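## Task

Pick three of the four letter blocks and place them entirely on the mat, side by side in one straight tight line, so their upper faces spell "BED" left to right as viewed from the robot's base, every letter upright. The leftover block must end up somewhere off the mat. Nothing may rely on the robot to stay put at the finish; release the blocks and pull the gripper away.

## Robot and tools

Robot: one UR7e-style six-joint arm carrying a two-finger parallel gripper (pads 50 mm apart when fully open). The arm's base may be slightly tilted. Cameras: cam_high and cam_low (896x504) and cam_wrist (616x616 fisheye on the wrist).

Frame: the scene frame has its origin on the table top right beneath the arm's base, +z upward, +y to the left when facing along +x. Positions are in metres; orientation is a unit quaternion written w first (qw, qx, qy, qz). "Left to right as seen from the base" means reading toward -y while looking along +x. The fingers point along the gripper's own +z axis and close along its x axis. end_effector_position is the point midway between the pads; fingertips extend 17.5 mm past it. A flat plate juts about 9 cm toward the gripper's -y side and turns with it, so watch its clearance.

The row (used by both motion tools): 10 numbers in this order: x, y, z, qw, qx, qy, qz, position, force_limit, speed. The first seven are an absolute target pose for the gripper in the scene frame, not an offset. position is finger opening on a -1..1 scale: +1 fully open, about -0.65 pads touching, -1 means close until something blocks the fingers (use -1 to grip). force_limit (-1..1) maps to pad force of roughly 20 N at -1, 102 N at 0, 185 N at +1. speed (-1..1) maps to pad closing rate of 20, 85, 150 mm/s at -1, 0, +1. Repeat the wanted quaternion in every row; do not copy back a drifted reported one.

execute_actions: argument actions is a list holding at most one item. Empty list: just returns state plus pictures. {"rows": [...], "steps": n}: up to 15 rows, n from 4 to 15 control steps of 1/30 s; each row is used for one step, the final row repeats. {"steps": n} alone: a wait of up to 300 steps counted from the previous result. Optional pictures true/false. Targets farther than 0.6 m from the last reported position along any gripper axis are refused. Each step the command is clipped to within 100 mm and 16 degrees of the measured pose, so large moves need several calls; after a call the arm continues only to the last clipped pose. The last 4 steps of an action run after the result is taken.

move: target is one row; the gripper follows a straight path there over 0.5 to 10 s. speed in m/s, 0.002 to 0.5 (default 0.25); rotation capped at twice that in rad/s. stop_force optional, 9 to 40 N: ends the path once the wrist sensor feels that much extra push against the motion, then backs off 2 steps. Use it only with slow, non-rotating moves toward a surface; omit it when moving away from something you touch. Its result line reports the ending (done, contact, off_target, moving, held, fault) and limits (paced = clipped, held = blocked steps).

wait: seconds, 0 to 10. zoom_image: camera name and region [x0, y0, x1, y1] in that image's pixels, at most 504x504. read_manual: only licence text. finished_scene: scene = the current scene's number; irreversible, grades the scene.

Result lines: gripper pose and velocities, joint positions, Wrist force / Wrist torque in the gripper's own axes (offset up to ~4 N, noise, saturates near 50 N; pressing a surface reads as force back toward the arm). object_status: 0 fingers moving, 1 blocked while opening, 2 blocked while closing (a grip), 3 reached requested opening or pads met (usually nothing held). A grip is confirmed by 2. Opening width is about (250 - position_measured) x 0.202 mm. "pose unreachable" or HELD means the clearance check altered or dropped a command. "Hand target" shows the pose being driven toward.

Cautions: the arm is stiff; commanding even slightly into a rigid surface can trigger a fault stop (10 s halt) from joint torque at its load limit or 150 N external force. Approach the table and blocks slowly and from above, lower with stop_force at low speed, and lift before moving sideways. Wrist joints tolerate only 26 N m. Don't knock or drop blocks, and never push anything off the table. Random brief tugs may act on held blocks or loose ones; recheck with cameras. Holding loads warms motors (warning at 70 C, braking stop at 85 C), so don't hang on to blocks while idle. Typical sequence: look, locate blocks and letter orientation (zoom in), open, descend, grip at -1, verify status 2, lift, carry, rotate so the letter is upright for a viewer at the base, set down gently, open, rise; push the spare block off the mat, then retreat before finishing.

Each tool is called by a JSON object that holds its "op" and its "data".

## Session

{"op": "execute_actions", "data": {"actions": []}}

Scene clock: 0.00 s of 7600.00 s.
end_effector_position=(+0.5678, -0.3681, +0.2748) position_measured=3 object_status=3 end_effector_quat_wxyz=(+0.344, +0.937, -0.029, +0.045) end_effector_velocity=(+0.001, -0.000, +0.000) end_effector_angular_velocity=(-0.001, -0.001, +0.001)
Joint positions: [-0.742 -0.863  1.924 -3.138 -1.787  0.976]
Joint velocities: [-0.    -0.    -0.    -0.001  0.    -0.   ]
Motor temperatures (°C, as the motors report them): [27 26 25 40 31 31]
Wrist force (N, on the end effector, along its own x y z axes, offset not removed): no reading
Wrist torque (N m, same axes, about the end effector's origin, offset not removed): no reading
Hand target: +0.568, -0.368, +0.275; +0.344, +0.937, -0.029, +0.045

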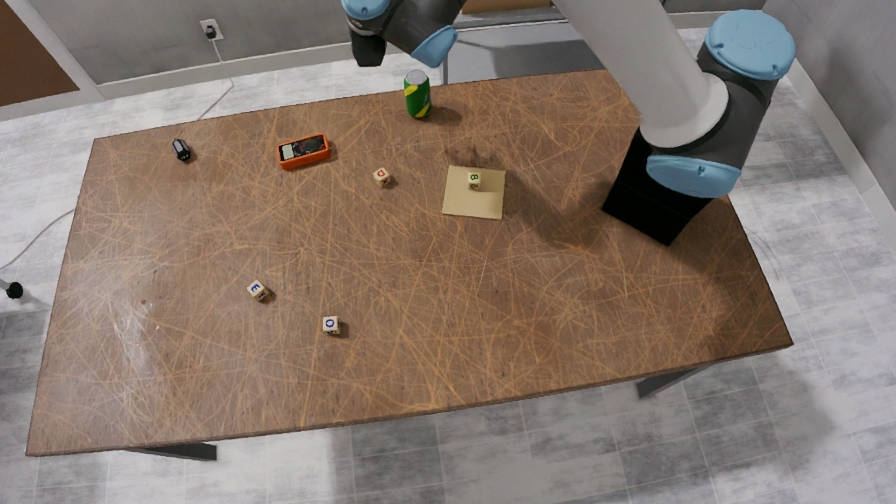

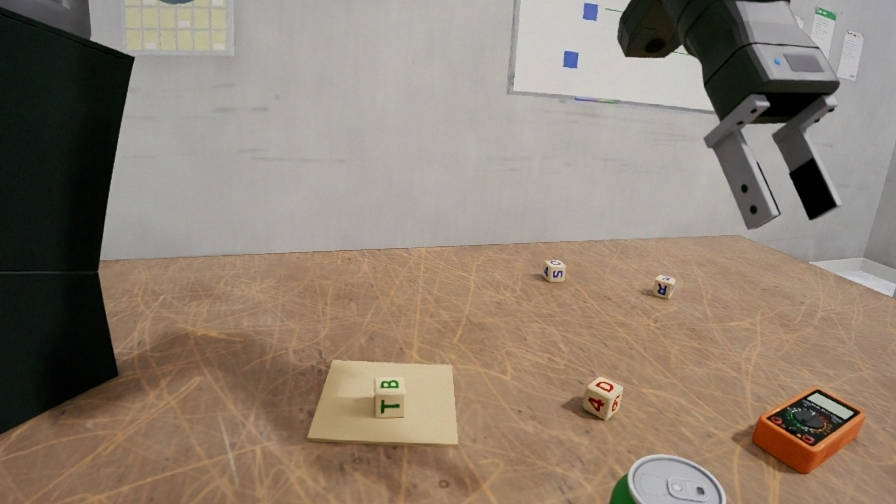

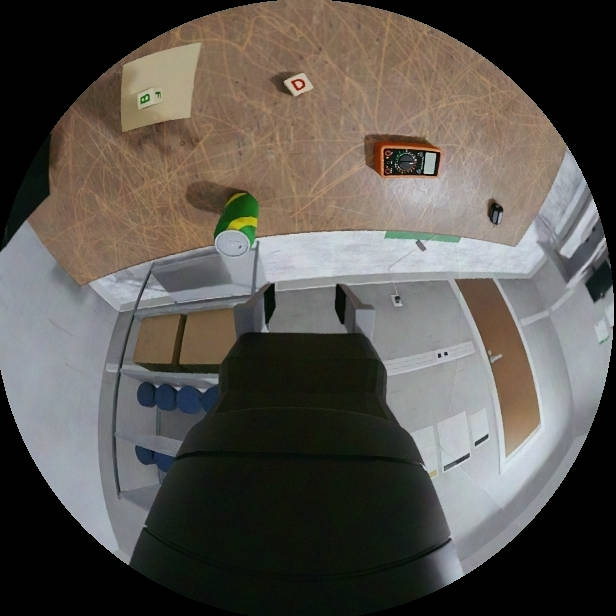

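{"op": "move", "data": {"target": [0.37,-0.13,0.2,0,0.7071,-0.7071,0,1,-0.6,0], "speed": 0.4}}

{"op": "zoom_image", "data": {"camera": "cam_wrist", "region": [220,120,420,330]}}

Scene clock: 2.97 s of 7600.00 s.
end_effector_position=(+0.3697, -0.1302, +0.2001) position_measured=3 object_status=3 end_effector_quat_wxyz=(+0.000, +0.707, -0.707, -0.000) end_effector_velocity=(-0.001, -0.000, -0.000) end_effector_angular_velocity=(-0.004, -0.003, -0.004)
Joint positions: [-0.905 -1.085  2.574 -3.028 -1.267  2.29 ]
Joint velocities: [-0.002  0.003  0.005 -0.012 -0.001  0.003]
Motor temperatures (°C, as the motors report them): [27 26 25 40 31 31]
Wrist force (N, on the end effector, along its own x y z axes, offset not removed): [-0.4 2.1 -2.2]
Wrist torque (N m, same axes, about the end effector's origin, offset not removed): [0.17 0.30 0.17]
Hand target: +0.370, -0.130, +0.200; -0.000, +0.707, -0.707, -0.000
Off the commanded pose: 0.000 m, 0 deg.
Kept back: nothing.
move: done

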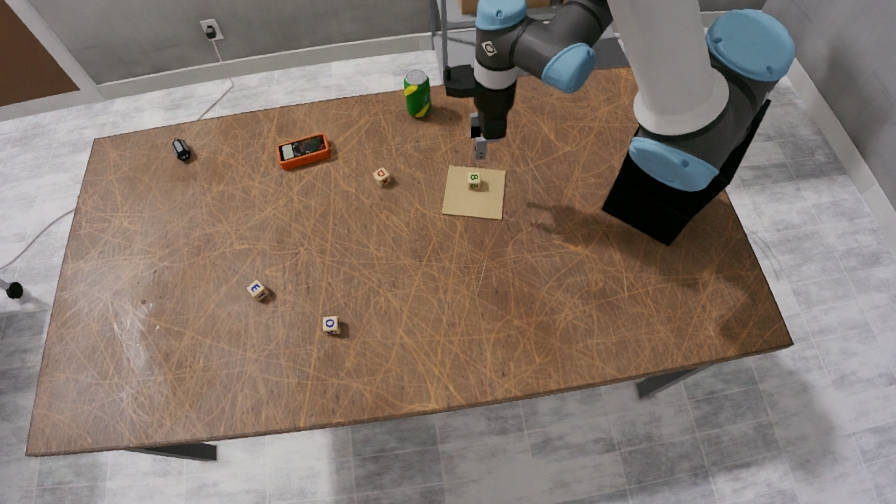

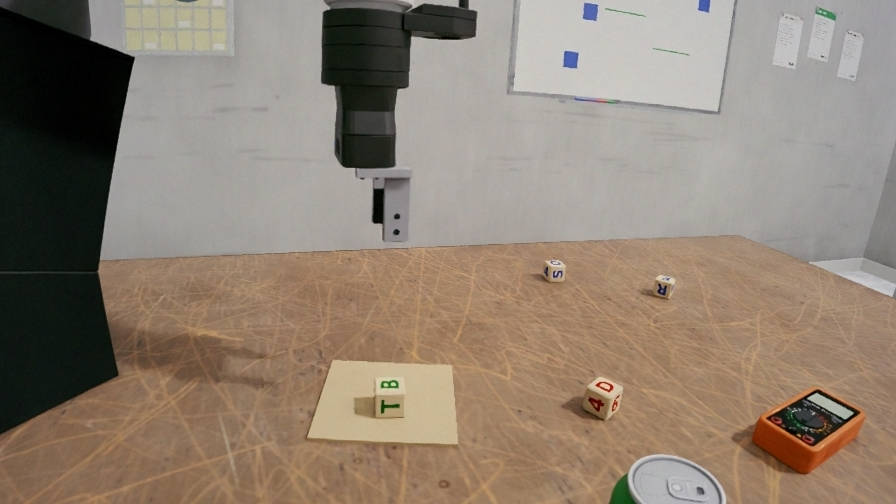

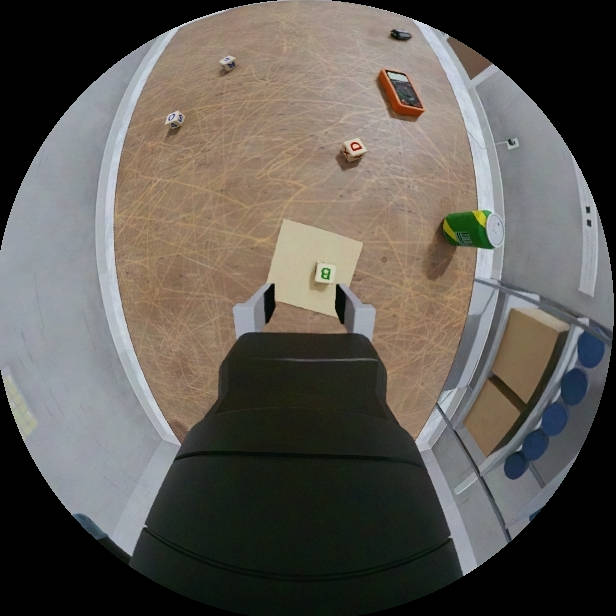

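Region (220, 120, 420, 330) of cam_wrist's 616x616 image, scaled by 2.400, with more detail than that image has; it fills the left 480 columns of this view, and the rest is white.

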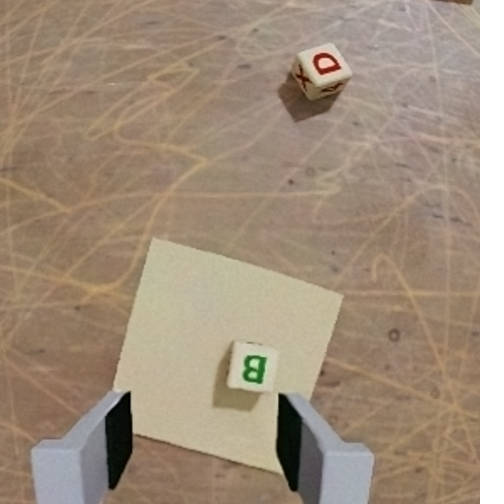

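{"op": "move", "data": {"target": [0.375,-0.156,0.065,0,0.9976,-0.0698,0,1,-0.6,0], "speed": 0.4}}

{"op": "zoom_image", "data": {"camera": "cam_wrist", "region": [210,180,400,340]}}

Scene clock: 5.77 s of 7600.00 s.
end_effector_position=(+0.3751, -0.1560, +0.0652) position_measured=3 object_status=3 end_effector_quat_wxyz=(+0.000, +0.998, -0.070, +0.000) end_effector_velocity=(+0.000, +0.000, -0.001) end_effector_angular_velocity=(+0.002, -0.000, +0.006)
Joint positions: [-0.833 -0.587  2.316 -3.29  -1.266  0.935]
Joint velocities: [ 0.     0.002 -0.002  0.001  0.002 -0.006]
Motor temperatures (°C, as the motors report them): [27 26 25 40 31 31]
Wrist force (N, on the end effector, along its own x y z axes, offset not removed): [0.0 0.0 -1.4]
Wrist torque (N m, same axes, about the end effector's origin, offset not removed): [-0.28 0.08 0.08]
Hand target: +0.375, -0.156, +0.065; +0.000, +0.998, -0.070, -0.000
Off the commanded pose: 0.000 m, 0 deg.
Kept back: nothing.
move: done

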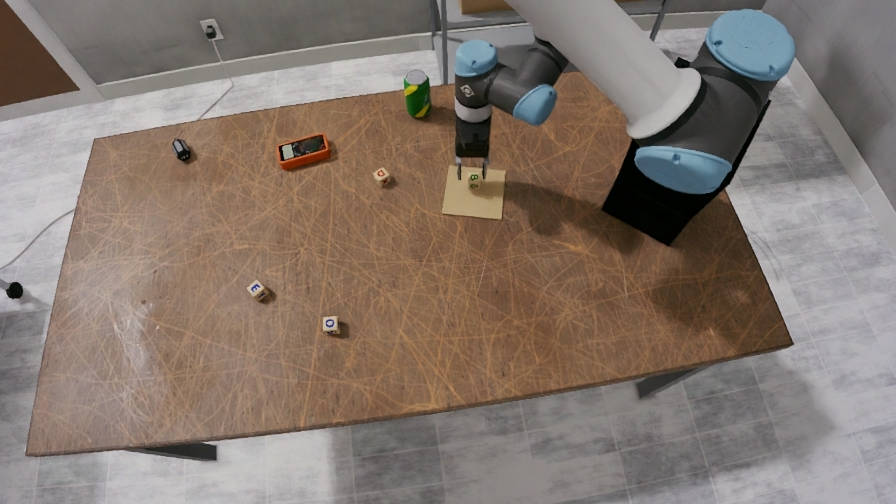

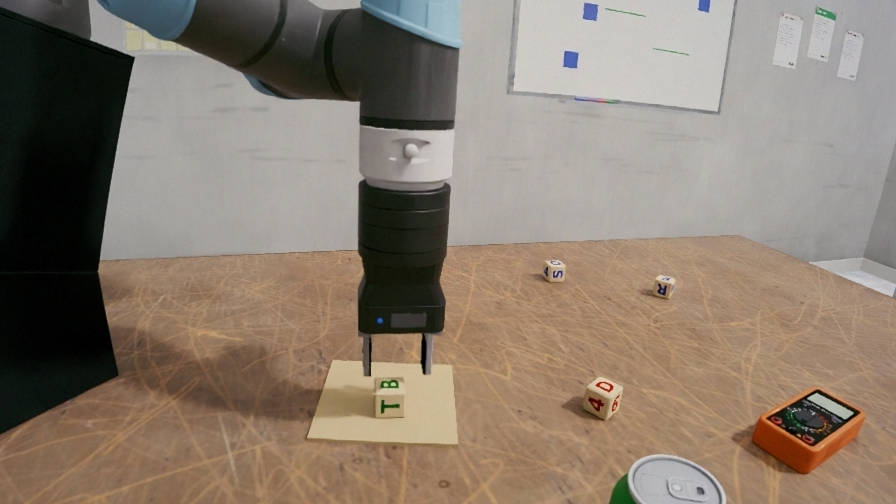

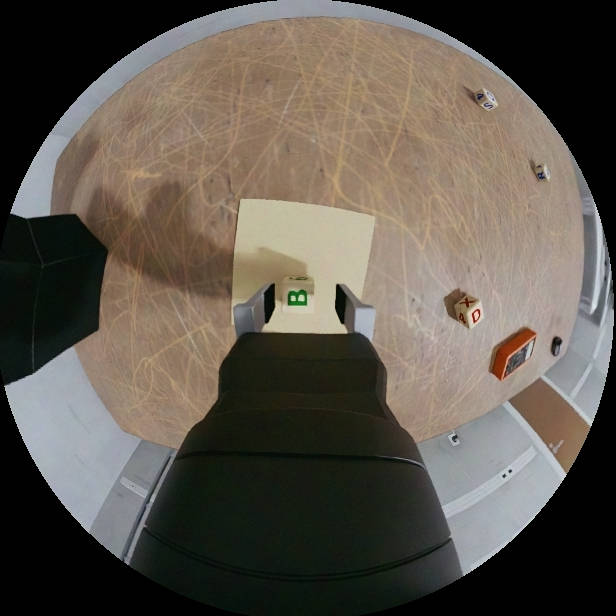

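Region (210, 180, 400, 340) of cam_wrist's 616x616 image, scaled by 2.653, with more detail than that image has; it fills the top 424 rows of this view, and the rest is white.

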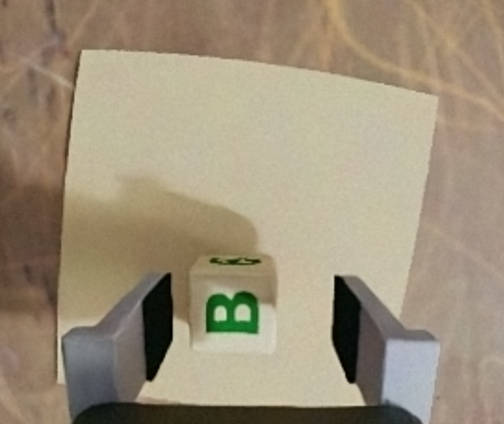

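{"op": "move", "data": {"target": [0.369,-0.156,0.025,0,0.9976,-0.0698,0,1,-0.6,0], "speed": 0.08}}

{"op": "move", "data": {"target": [0.369,-0.156,0.025,0,0.9976,-0.0698,0,-1,-0.6,0]}}

{"op": "move", "data": {"target": [0.369,-0.15,0.04,0,0.9976,-0.0698,0,-1,-0.6,0]}}

{"op": "move", "data": {"target": [0.383,-0.103,0.036,0,-0.1392,-0.9903,0,-1,-0.6,0], "speed": 0.5}}

{"op": "move", "data": {"target": [0.383,-0.103,0.021,0,-0.1392,-0.9903,0,-1,-0.6,0], "speed": 0.012, "stop_force": 9}}

Scene clock: 7.10 s of 7600.00 s.
end_effector_position=(+0.3690, -0.1560, +0.0251) position_measured=3 object_status=3 end_effector_quat_wxyz=(+0.000, +0.998, -0.070, -0.000) end_effector_velocity=(+0.001, +0.000, -0.001) end_effector_angular_velocity=(+0.001, -0.003, +0.001)
Joint positions: [-0.813 -0.463  2.265 -3.37  -1.265  0.956]
Joint velocities: [ 0.001  0.004 -0.003 -0.003  0.003  0.001]
Motor temperatures (°C, as the motors report them): [27 26 25 40 31 31]
Wrist force (N, on the end effector, along its own x y z axes, offset not removed): [-1.2 1.4 -2.4]
Wrist torque (N m, same axes, about the end effector's origin, offset not removed): [-0.08 0.27 0.10]
Hand target: +0.369, -0.156, +0.025; +0.000, +0.998, -0.070, -0.000
Off the commanded pose: 0.000 m, 0 deg.
Kept back: nothing.
move: done

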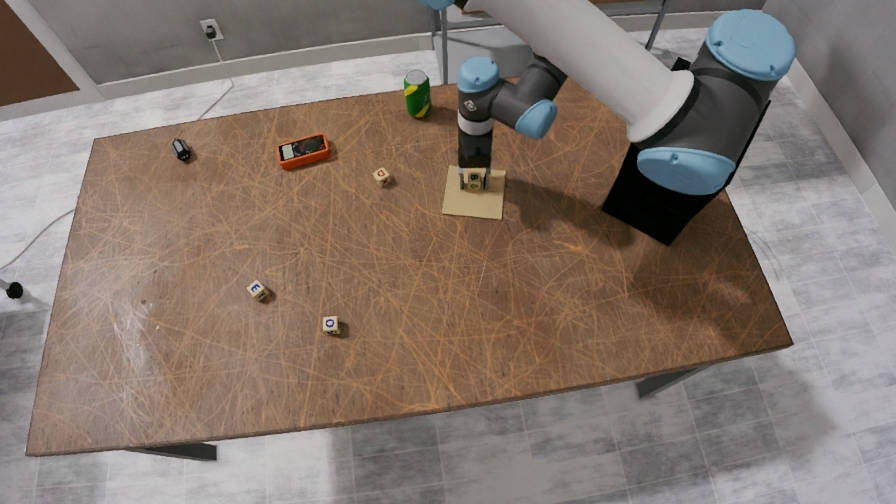

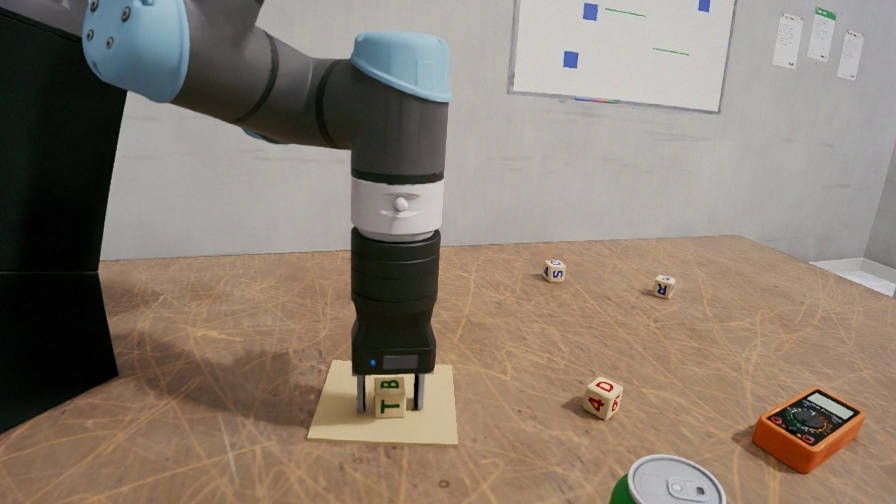

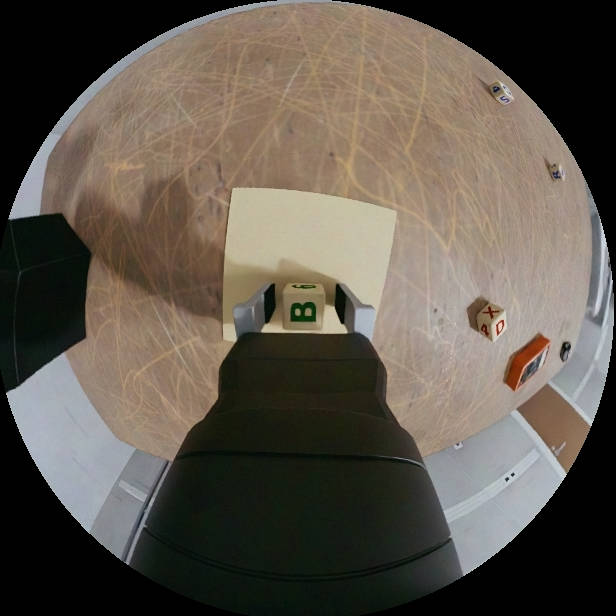

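Scene clock: 7.80 s of 7600.00 s.
end_effector_position=(+0.3690, -0.1560, +0.0250) position_measured=105 object_status=2 end_effector_quat_wxyz=(+0.000, +0.998, -0.070, +0.000) end_effector_velocity=(-0.000, -0.000, -0.000) end_effector_angular_velocity=(-0.001, +0.001, -0.001)
Joint positions: [-0.813 -0.463  2.265 -3.37  -1.265  0.956]
Joint velocities: [ 0.     0.001 -0.    -0.    -0.001  0.001]
Motor temperatures (°C, as the motors report them): [27 26 25 40 31 31]
Wrist force (N, on the end effector, along its own x y z axes, offset not removed): [-1.6 0.1 -8.0]
Wrist torque (N m, same axes, about the end effector's origin, offset not removed): [-0.12 0.17 0.19]
Hand target: +0.369, -0.156, +0.025; +0.000, +0.998, -0.070, -0.000
Off the commanded pose: 0.000 m, 0 deg.
Kept back: nothing.
move: done

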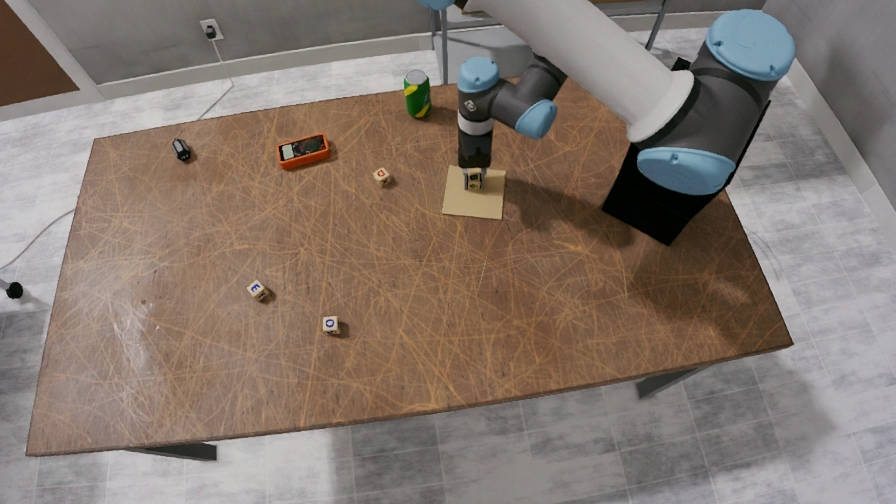

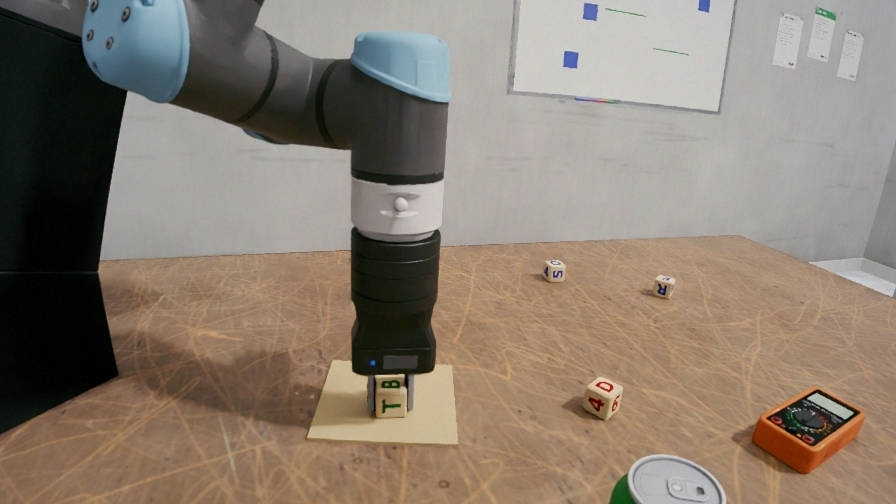

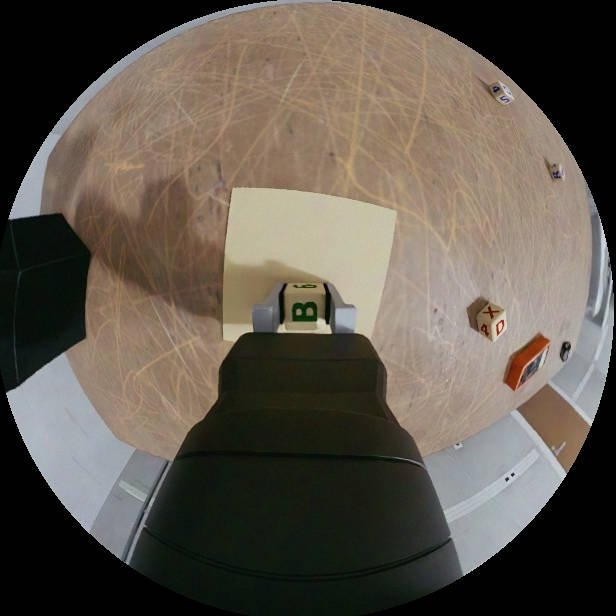

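Scene clock: 8.57 s of 7600.00 s.
end_effector_position=(+0.3690, -0.1500, +0.0399) position_measured=105 object_status=2 end_effector_quat_wxyz=(-0.000, +0.998, -0.070, -0.000) end_effector_velocity=(+0.001, +0.000, +0.001) end_effector_angular_velocity=(+0.001, -0.002, -0.000)
Joint positions: [-0.813 -0.507  2.297 -3.358 -1.265  0.956]
Joint velocities: [-0.001 -0.004  0.002  0.002  0.002 -0.   ]
Motor temperatures (°C, as the motors report them): [27 26 25 40 31 31]
Wrist force (N, on the end effector, along its own x y z axes, offset not removed): [0.7 1.9 -1.6]
Wrist torque (N m, same axes, about the end effector's origin, offset not removed): [0.11 0.02 0.13]
Hand target: +0.369, -0.150, +0.040; -0.000, +0.998, -0.070, +0.000
Off the commanded pose: 0.000 m, 0 deg.
Kept back: nothing.
move: done

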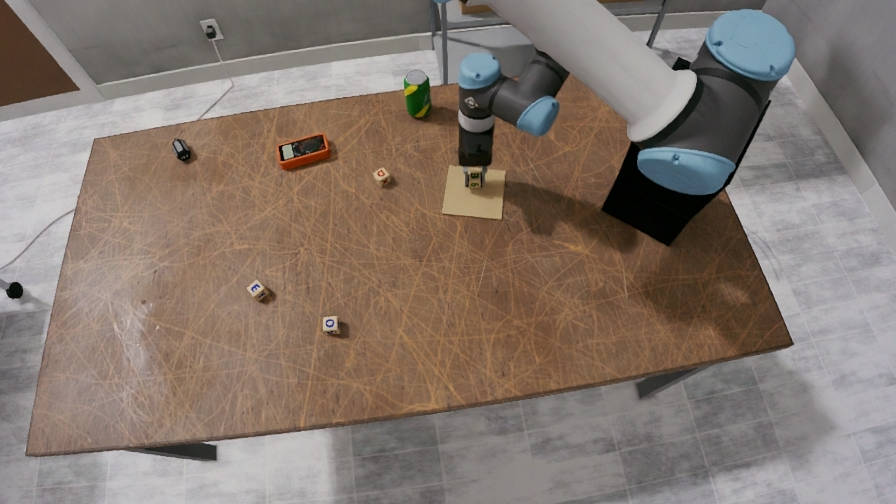

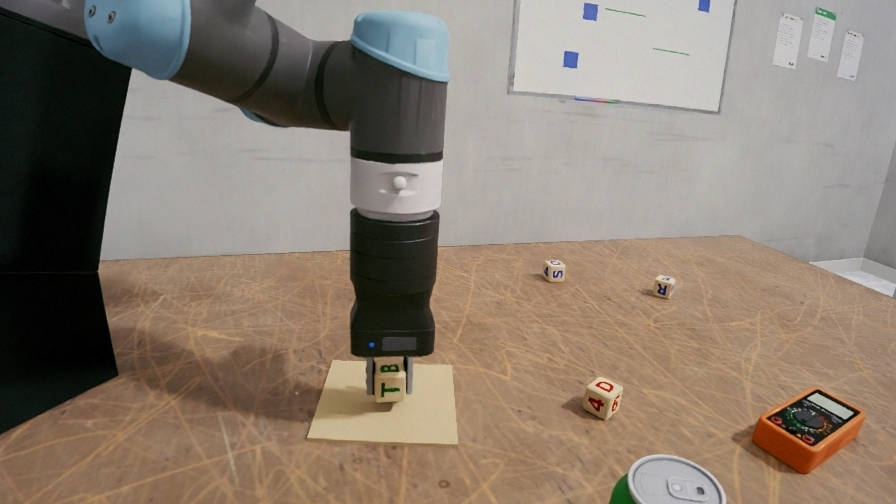

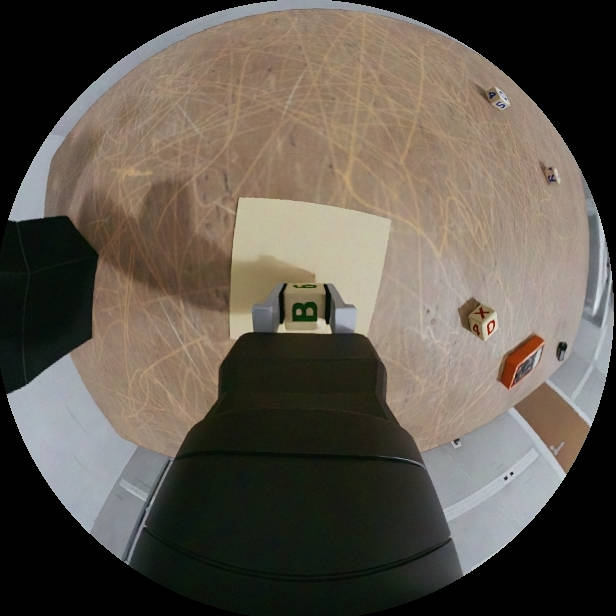

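Scene clock: 12.17 s of 7600.00 s.
end_effector_position=(+0.3829, -0.1030, +0.0360) position_measured=105 object_status=2 end_effector_quat_wxyz=(+0.000, +0.139, +0.990, -0.000) end_effector_velocity=(+0.000, -0.000, +0.000) end_effector_angular_velocity=(+0.001, -0.001, +0.007)
Joint positions: [-0.581 -0.55   2.334 -3.425 -1.273 -1.803]
Joint velocities: [-0.002  0.     0.    -0.     0.002 -0.009]
Motor temperatures (°C, as the motors report them): [27 26 25 40 31 31]
Wrist force (N, on the end effector, along its own x y z axes, offset not removed): [-1.4 0.8 -2.5]
Wrist torque (N m, same axes, about the end effector's origin, offset not removed): [-0.14 0.29 0.10]
Hand target: +0.383, -0.103, +0.036; +0.000, +0.139, +0.990, -0.000
Off the commanded pose: 0.000 m, 0 deg.
Kept back: nothing.
move: done

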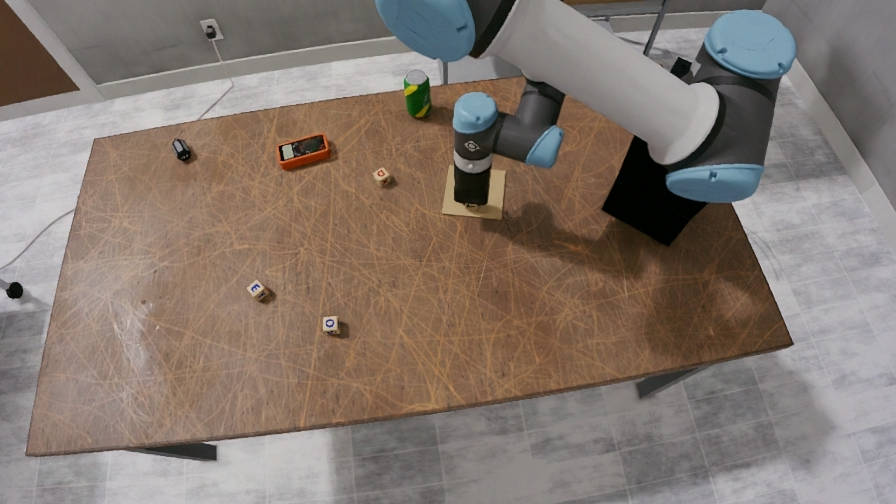

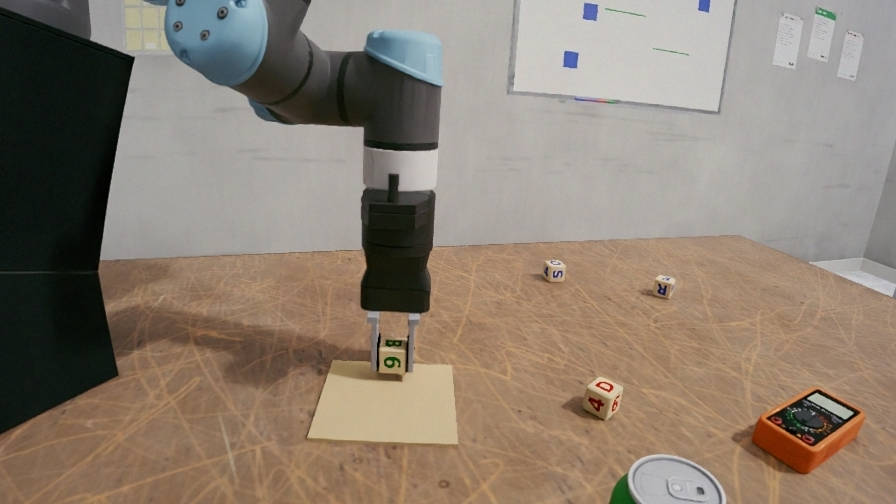

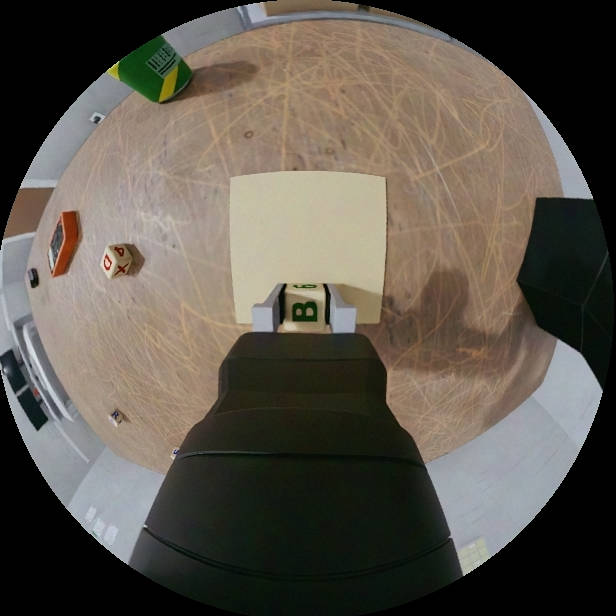

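Scene clock: 13.47 s of 7600.00 s.
end_effector_position=(+0.3830, -0.1030, +0.0248) position_measured=105 object_status=2 end_effector_quat_wxyz=(-0.000, +0.139, +0.990, -0.000) end_effector_velocity=(-0.001, +0.000, +0.003) end_effector_angular_velocity=(+0.002, +0.004, +0.000)
Joint positions: [-0.572 -0.517  2.314 -3.44  -1.274 -1.794]
Joint velocities: [-0.003 -0.01   0.006  0.009 -0.    -0.004]
Motor temperatures (°C, as the motors report them): [27 26 25 40 31 31]
Wrist force (N, on the end effector, along its own x y z axes, offset not removed): [5.0 0.0 -13.6]
Wrist torque (N m, same axes, about the end effector's origin, offset not removed): [0.34 0.27 0.02]
Hand target: +0.383, -0.103, +0.025; -0.000, +0.139, +0.990, -0.000
Off the commanded pose: 0.004 m, 0 deg.
Kept back: nothing.
move: contact

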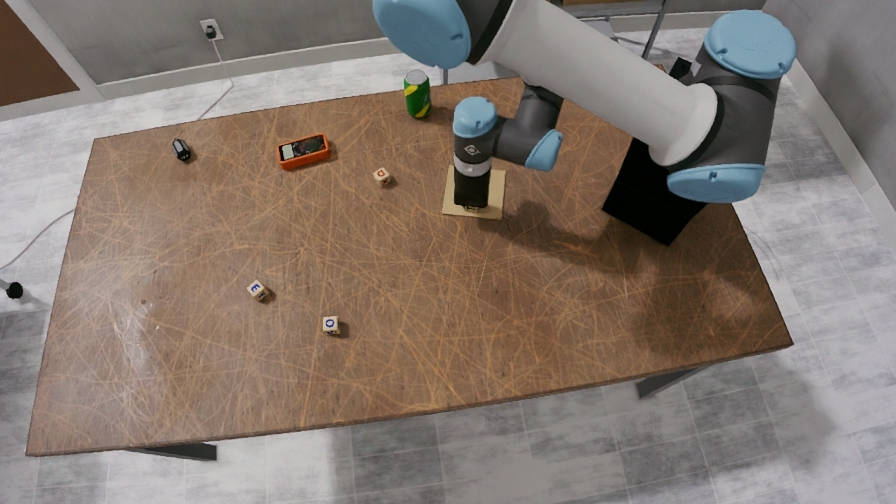

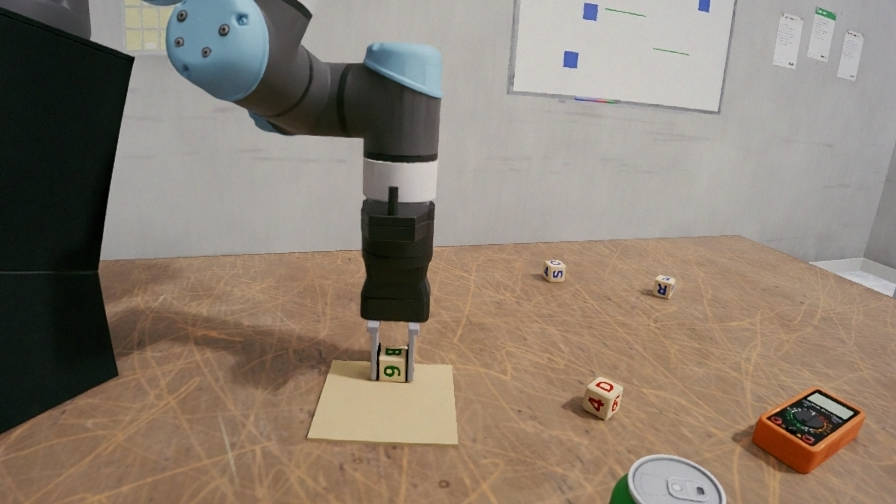

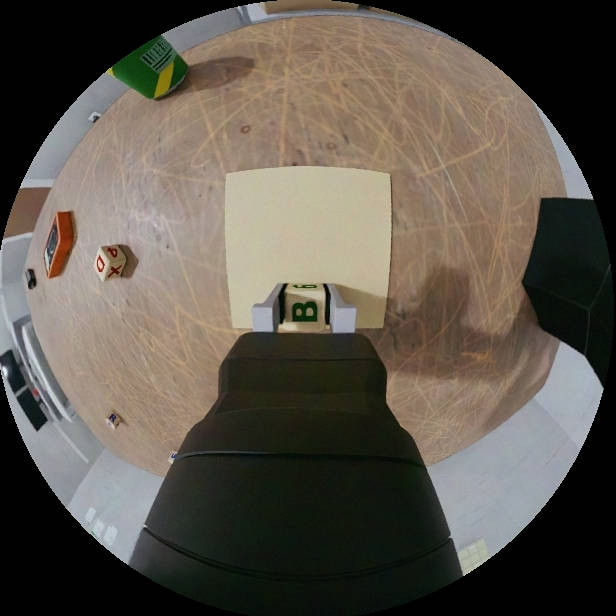

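{"op": "move", "data": {"target": [0.383,-0.103,0.0252,0,-0.1392,-0.9903,0,1,-0.6,0]}}

{"op": "move", "data": {"target": [0.383,-0.103,0.09,0,-0.1392,-0.9903,0,1,-0.6,0]}}

{"op": "zoom_image", "data": {"camera": "cam_high", "region": [230,150,410,350]}}

Scene clock: 14.43 s of 7600.00 s.
end_effector_position=(+0.3829, -0.1030, +0.0252) position_measured=3 object_status=3 end_effector_quat_wxyz=(-0.000, +0.139, +0.990, +0.000) end_effector_velocity=(-0.000, -0.001, +0.000) end_effector_angular_velocity=(-0.004, +0.001, +0.000)
Joint positions: [-0.573 -0.518  2.315 -3.44  -1.274 -1.795]
Joint velocities: [-0.    -0.    -0.    -0.001 -0.003  0.   ]
Motor temperatures (°C, as the motors report them): [27 26 25 40 31 31]
Wrist force (N, on the end effector, along its own x y z axes, offset not removed): [0.4 1.3 -2.0]
Wrist torque (N m, same axes, about the end effector's origin, offset not removed): [-0.08 0.06 0.10]
Hand target: +0.383, -0.103, +0.025; +0.000, +0.139, +0.990, +0.000
Off the commanded pose: 0.000 m, 0 deg.
Kept back: nothing.
move: done

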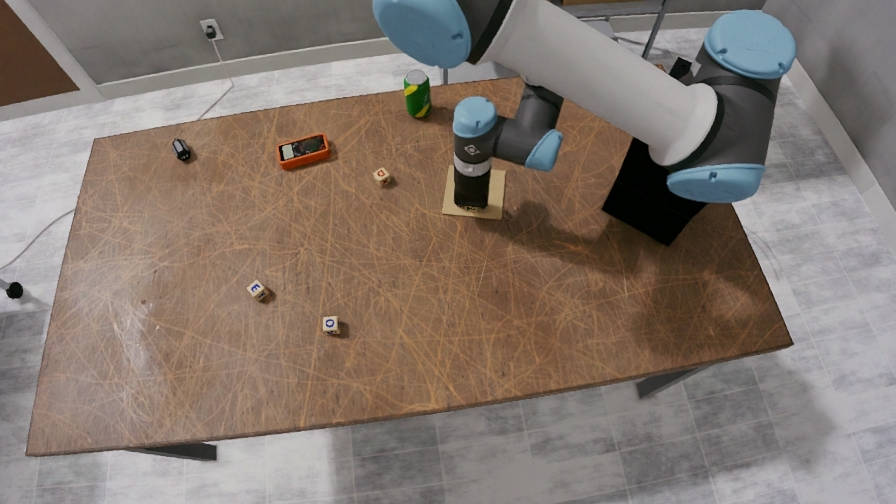

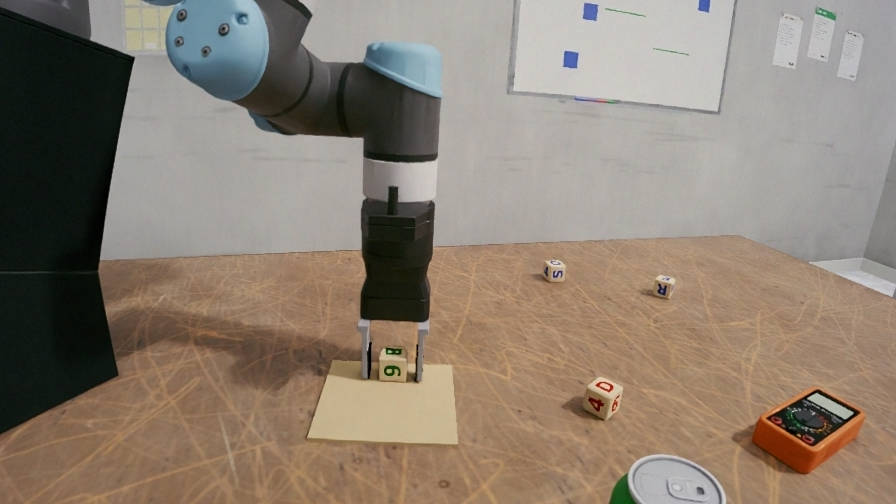

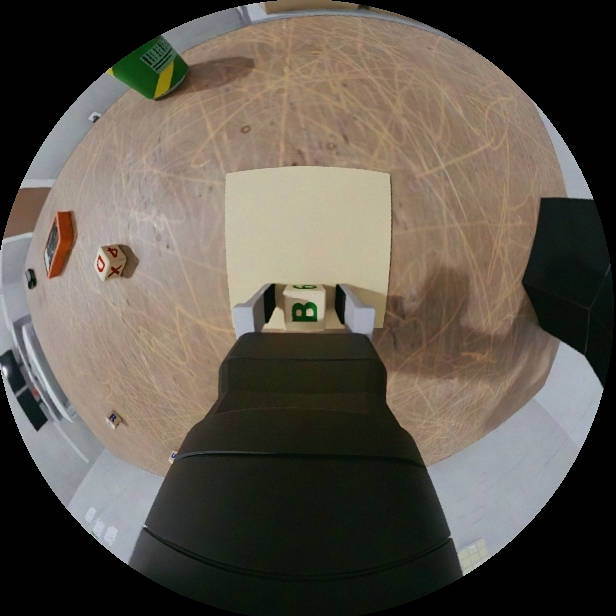

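Scene clock: 15.33 s of 7600.00 s.
end_effector_position=(+0.3830, -0.1030, +0.0898) position_measured=3 object_status=3 end_effector_quat_wxyz=(+0.000, +0.139, +0.990, +0.000) end_effector_velocity=(+0.000, +0.000, +0.001) end_effector_angular_velocity=(+0.001, +0.001, +0.000)
Joint positions: [-0.623 -0.721  2.416 -3.323 -1.27  -1.848]
Joint velocities: [-0.001 -0.005  0.001  0.007  0.    -0.002]
Motor temperatures (°C, as the motors report them): [27 26 25 40 31 31]
Wrist force (N, on the end effector, along its own x y z axes, offset not removed): [-0.5 1.2 -3.2]
Wrist torque (N m, same axes, about the end effector's origin, offset not removed): [0.05 0.30 0.11]
Hand target: +0.383, -0.103, +0.090; -0.000, +0.139, +0.990, +0.000
Off the commanded pose: 0.000 m, 0 deg.
Kept back: nothing.
move: done

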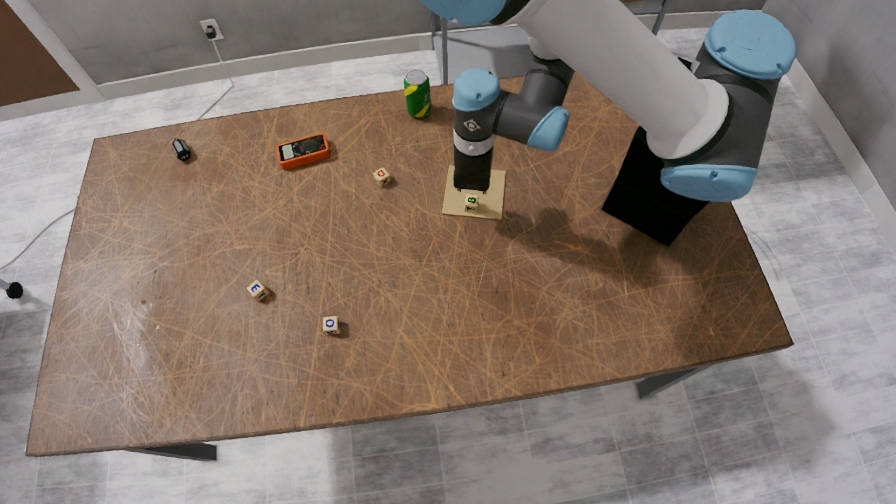

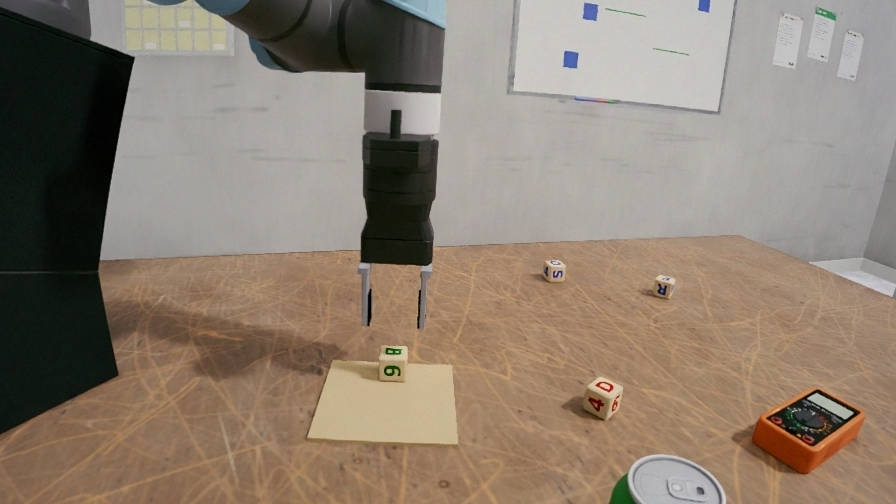

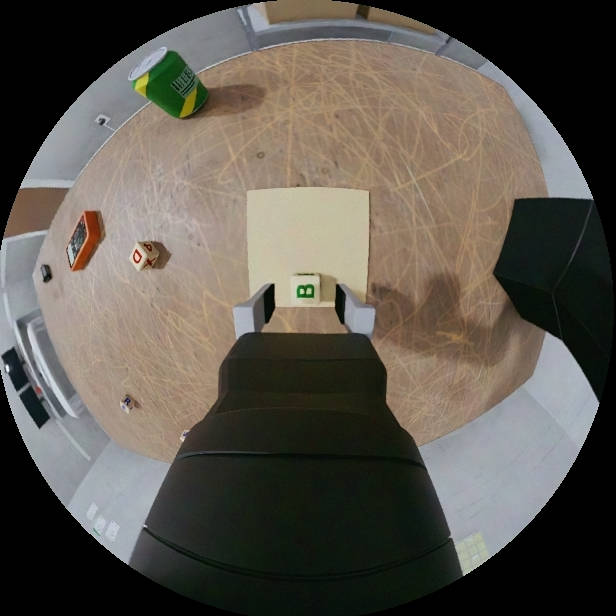

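Region (230, 150, 410, 350) of cam_high's 896x504 image, scaled by 2.520, with more detail than that image has; it fills the left 454 columns of this view, and the rest is white.

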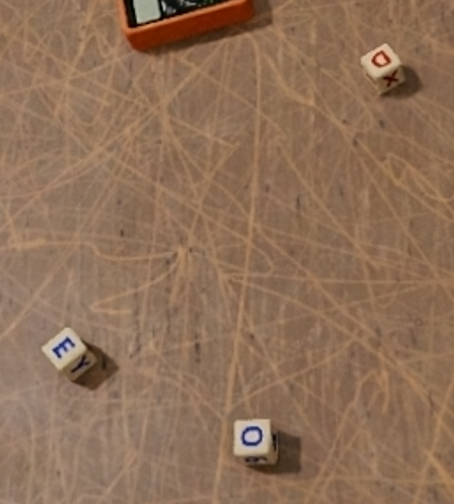

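{"op": "move", "data": {"target": [0.86,0.07,0.12,0,0.342,-0.9397,0,1,-0.6,0], "speed": 0.35}}

{"op": "zoom_image", "data": {"camera": "cam_wrist", "region": [210,180,400,340]}}

Scene clock: 17.70 s of 7600.00 s.
end_effector_position=(+0.8598, +0.0704, +0.1199) position_measured=3 object_status=3 end_effector_quat_wxyz=(+0.000, -0.342, +0.940, -0.000) end_effector_velocity=(+0.000, -0.000, -0.001) end_effector_angular_velocity=(-0.001, +0.007, -0.001)
Joint positions: [-0.147 -0.541  1.025 -2.245 -1.331 -2.333]
Joint velocities: [ 0.     0.005 -0.01   0.011 -0.002 -0.001]
Motor temperatures (°C, as the motors report them): [27 26 25 40 31 31]
Wrist force (N, on the end effector, along its own x y z axes, offset not removed): [-0.8 0.2 -1.3]
Wrist torque (N m, same axes, about the end effector's origin, offset not removed): [-0.15 0.20 0.14]
Hand target: +0.860, +0.070, +0.120; +0.000, -0.342, +0.940, -0.000
Off the commanded pose: 0.000 m, 0 deg.
Kept back: nothing.
move: done

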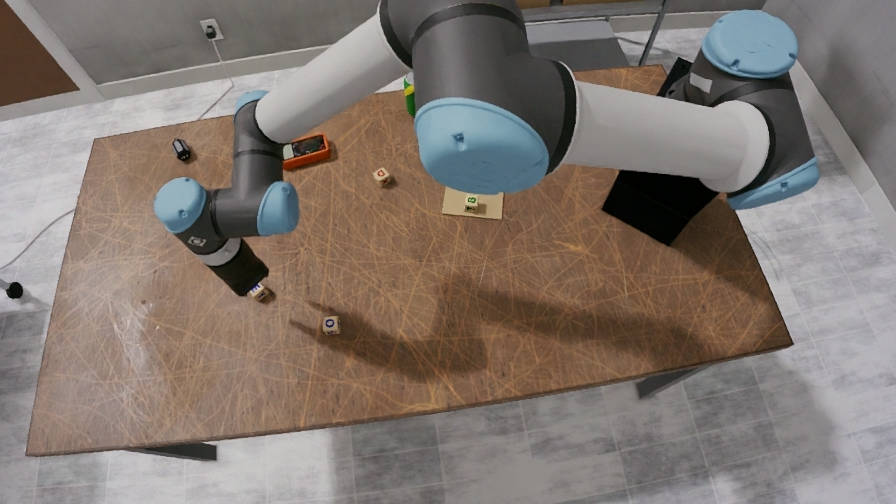

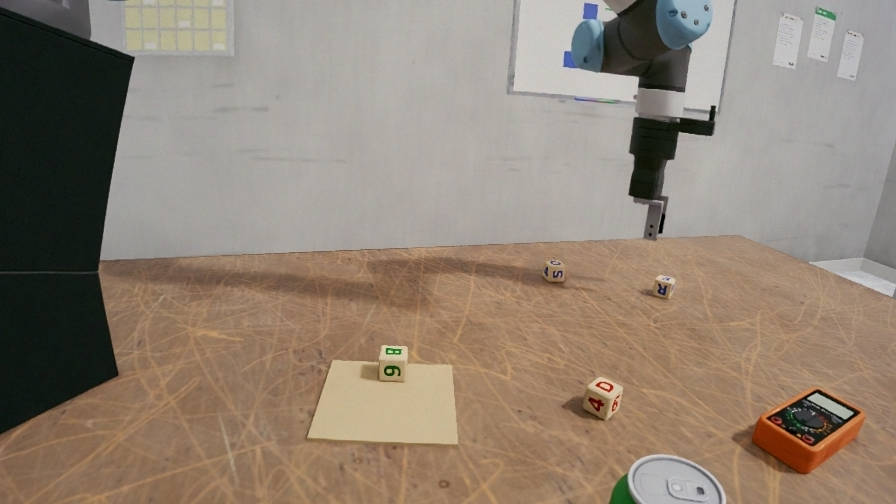

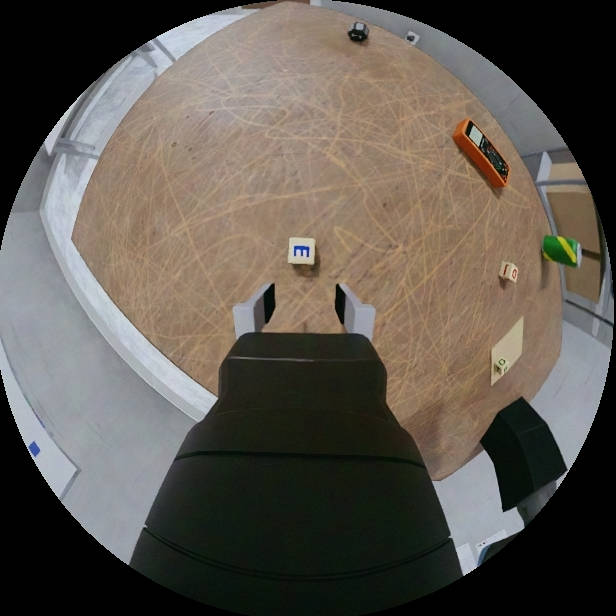

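Region (210, 180, 400, 340) of cam_wrist's 616x616 image, scaled by 2.653, with more detail than that image has; it fills the top 424 rows of this view, and the rest is white.

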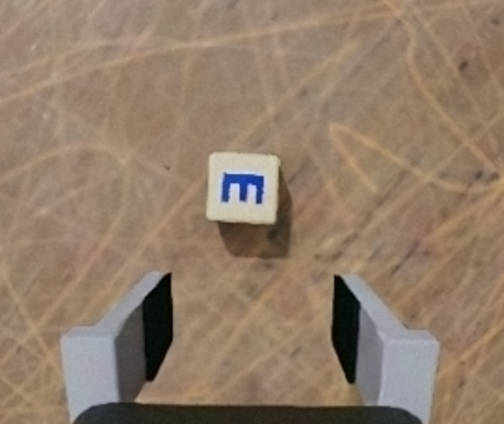

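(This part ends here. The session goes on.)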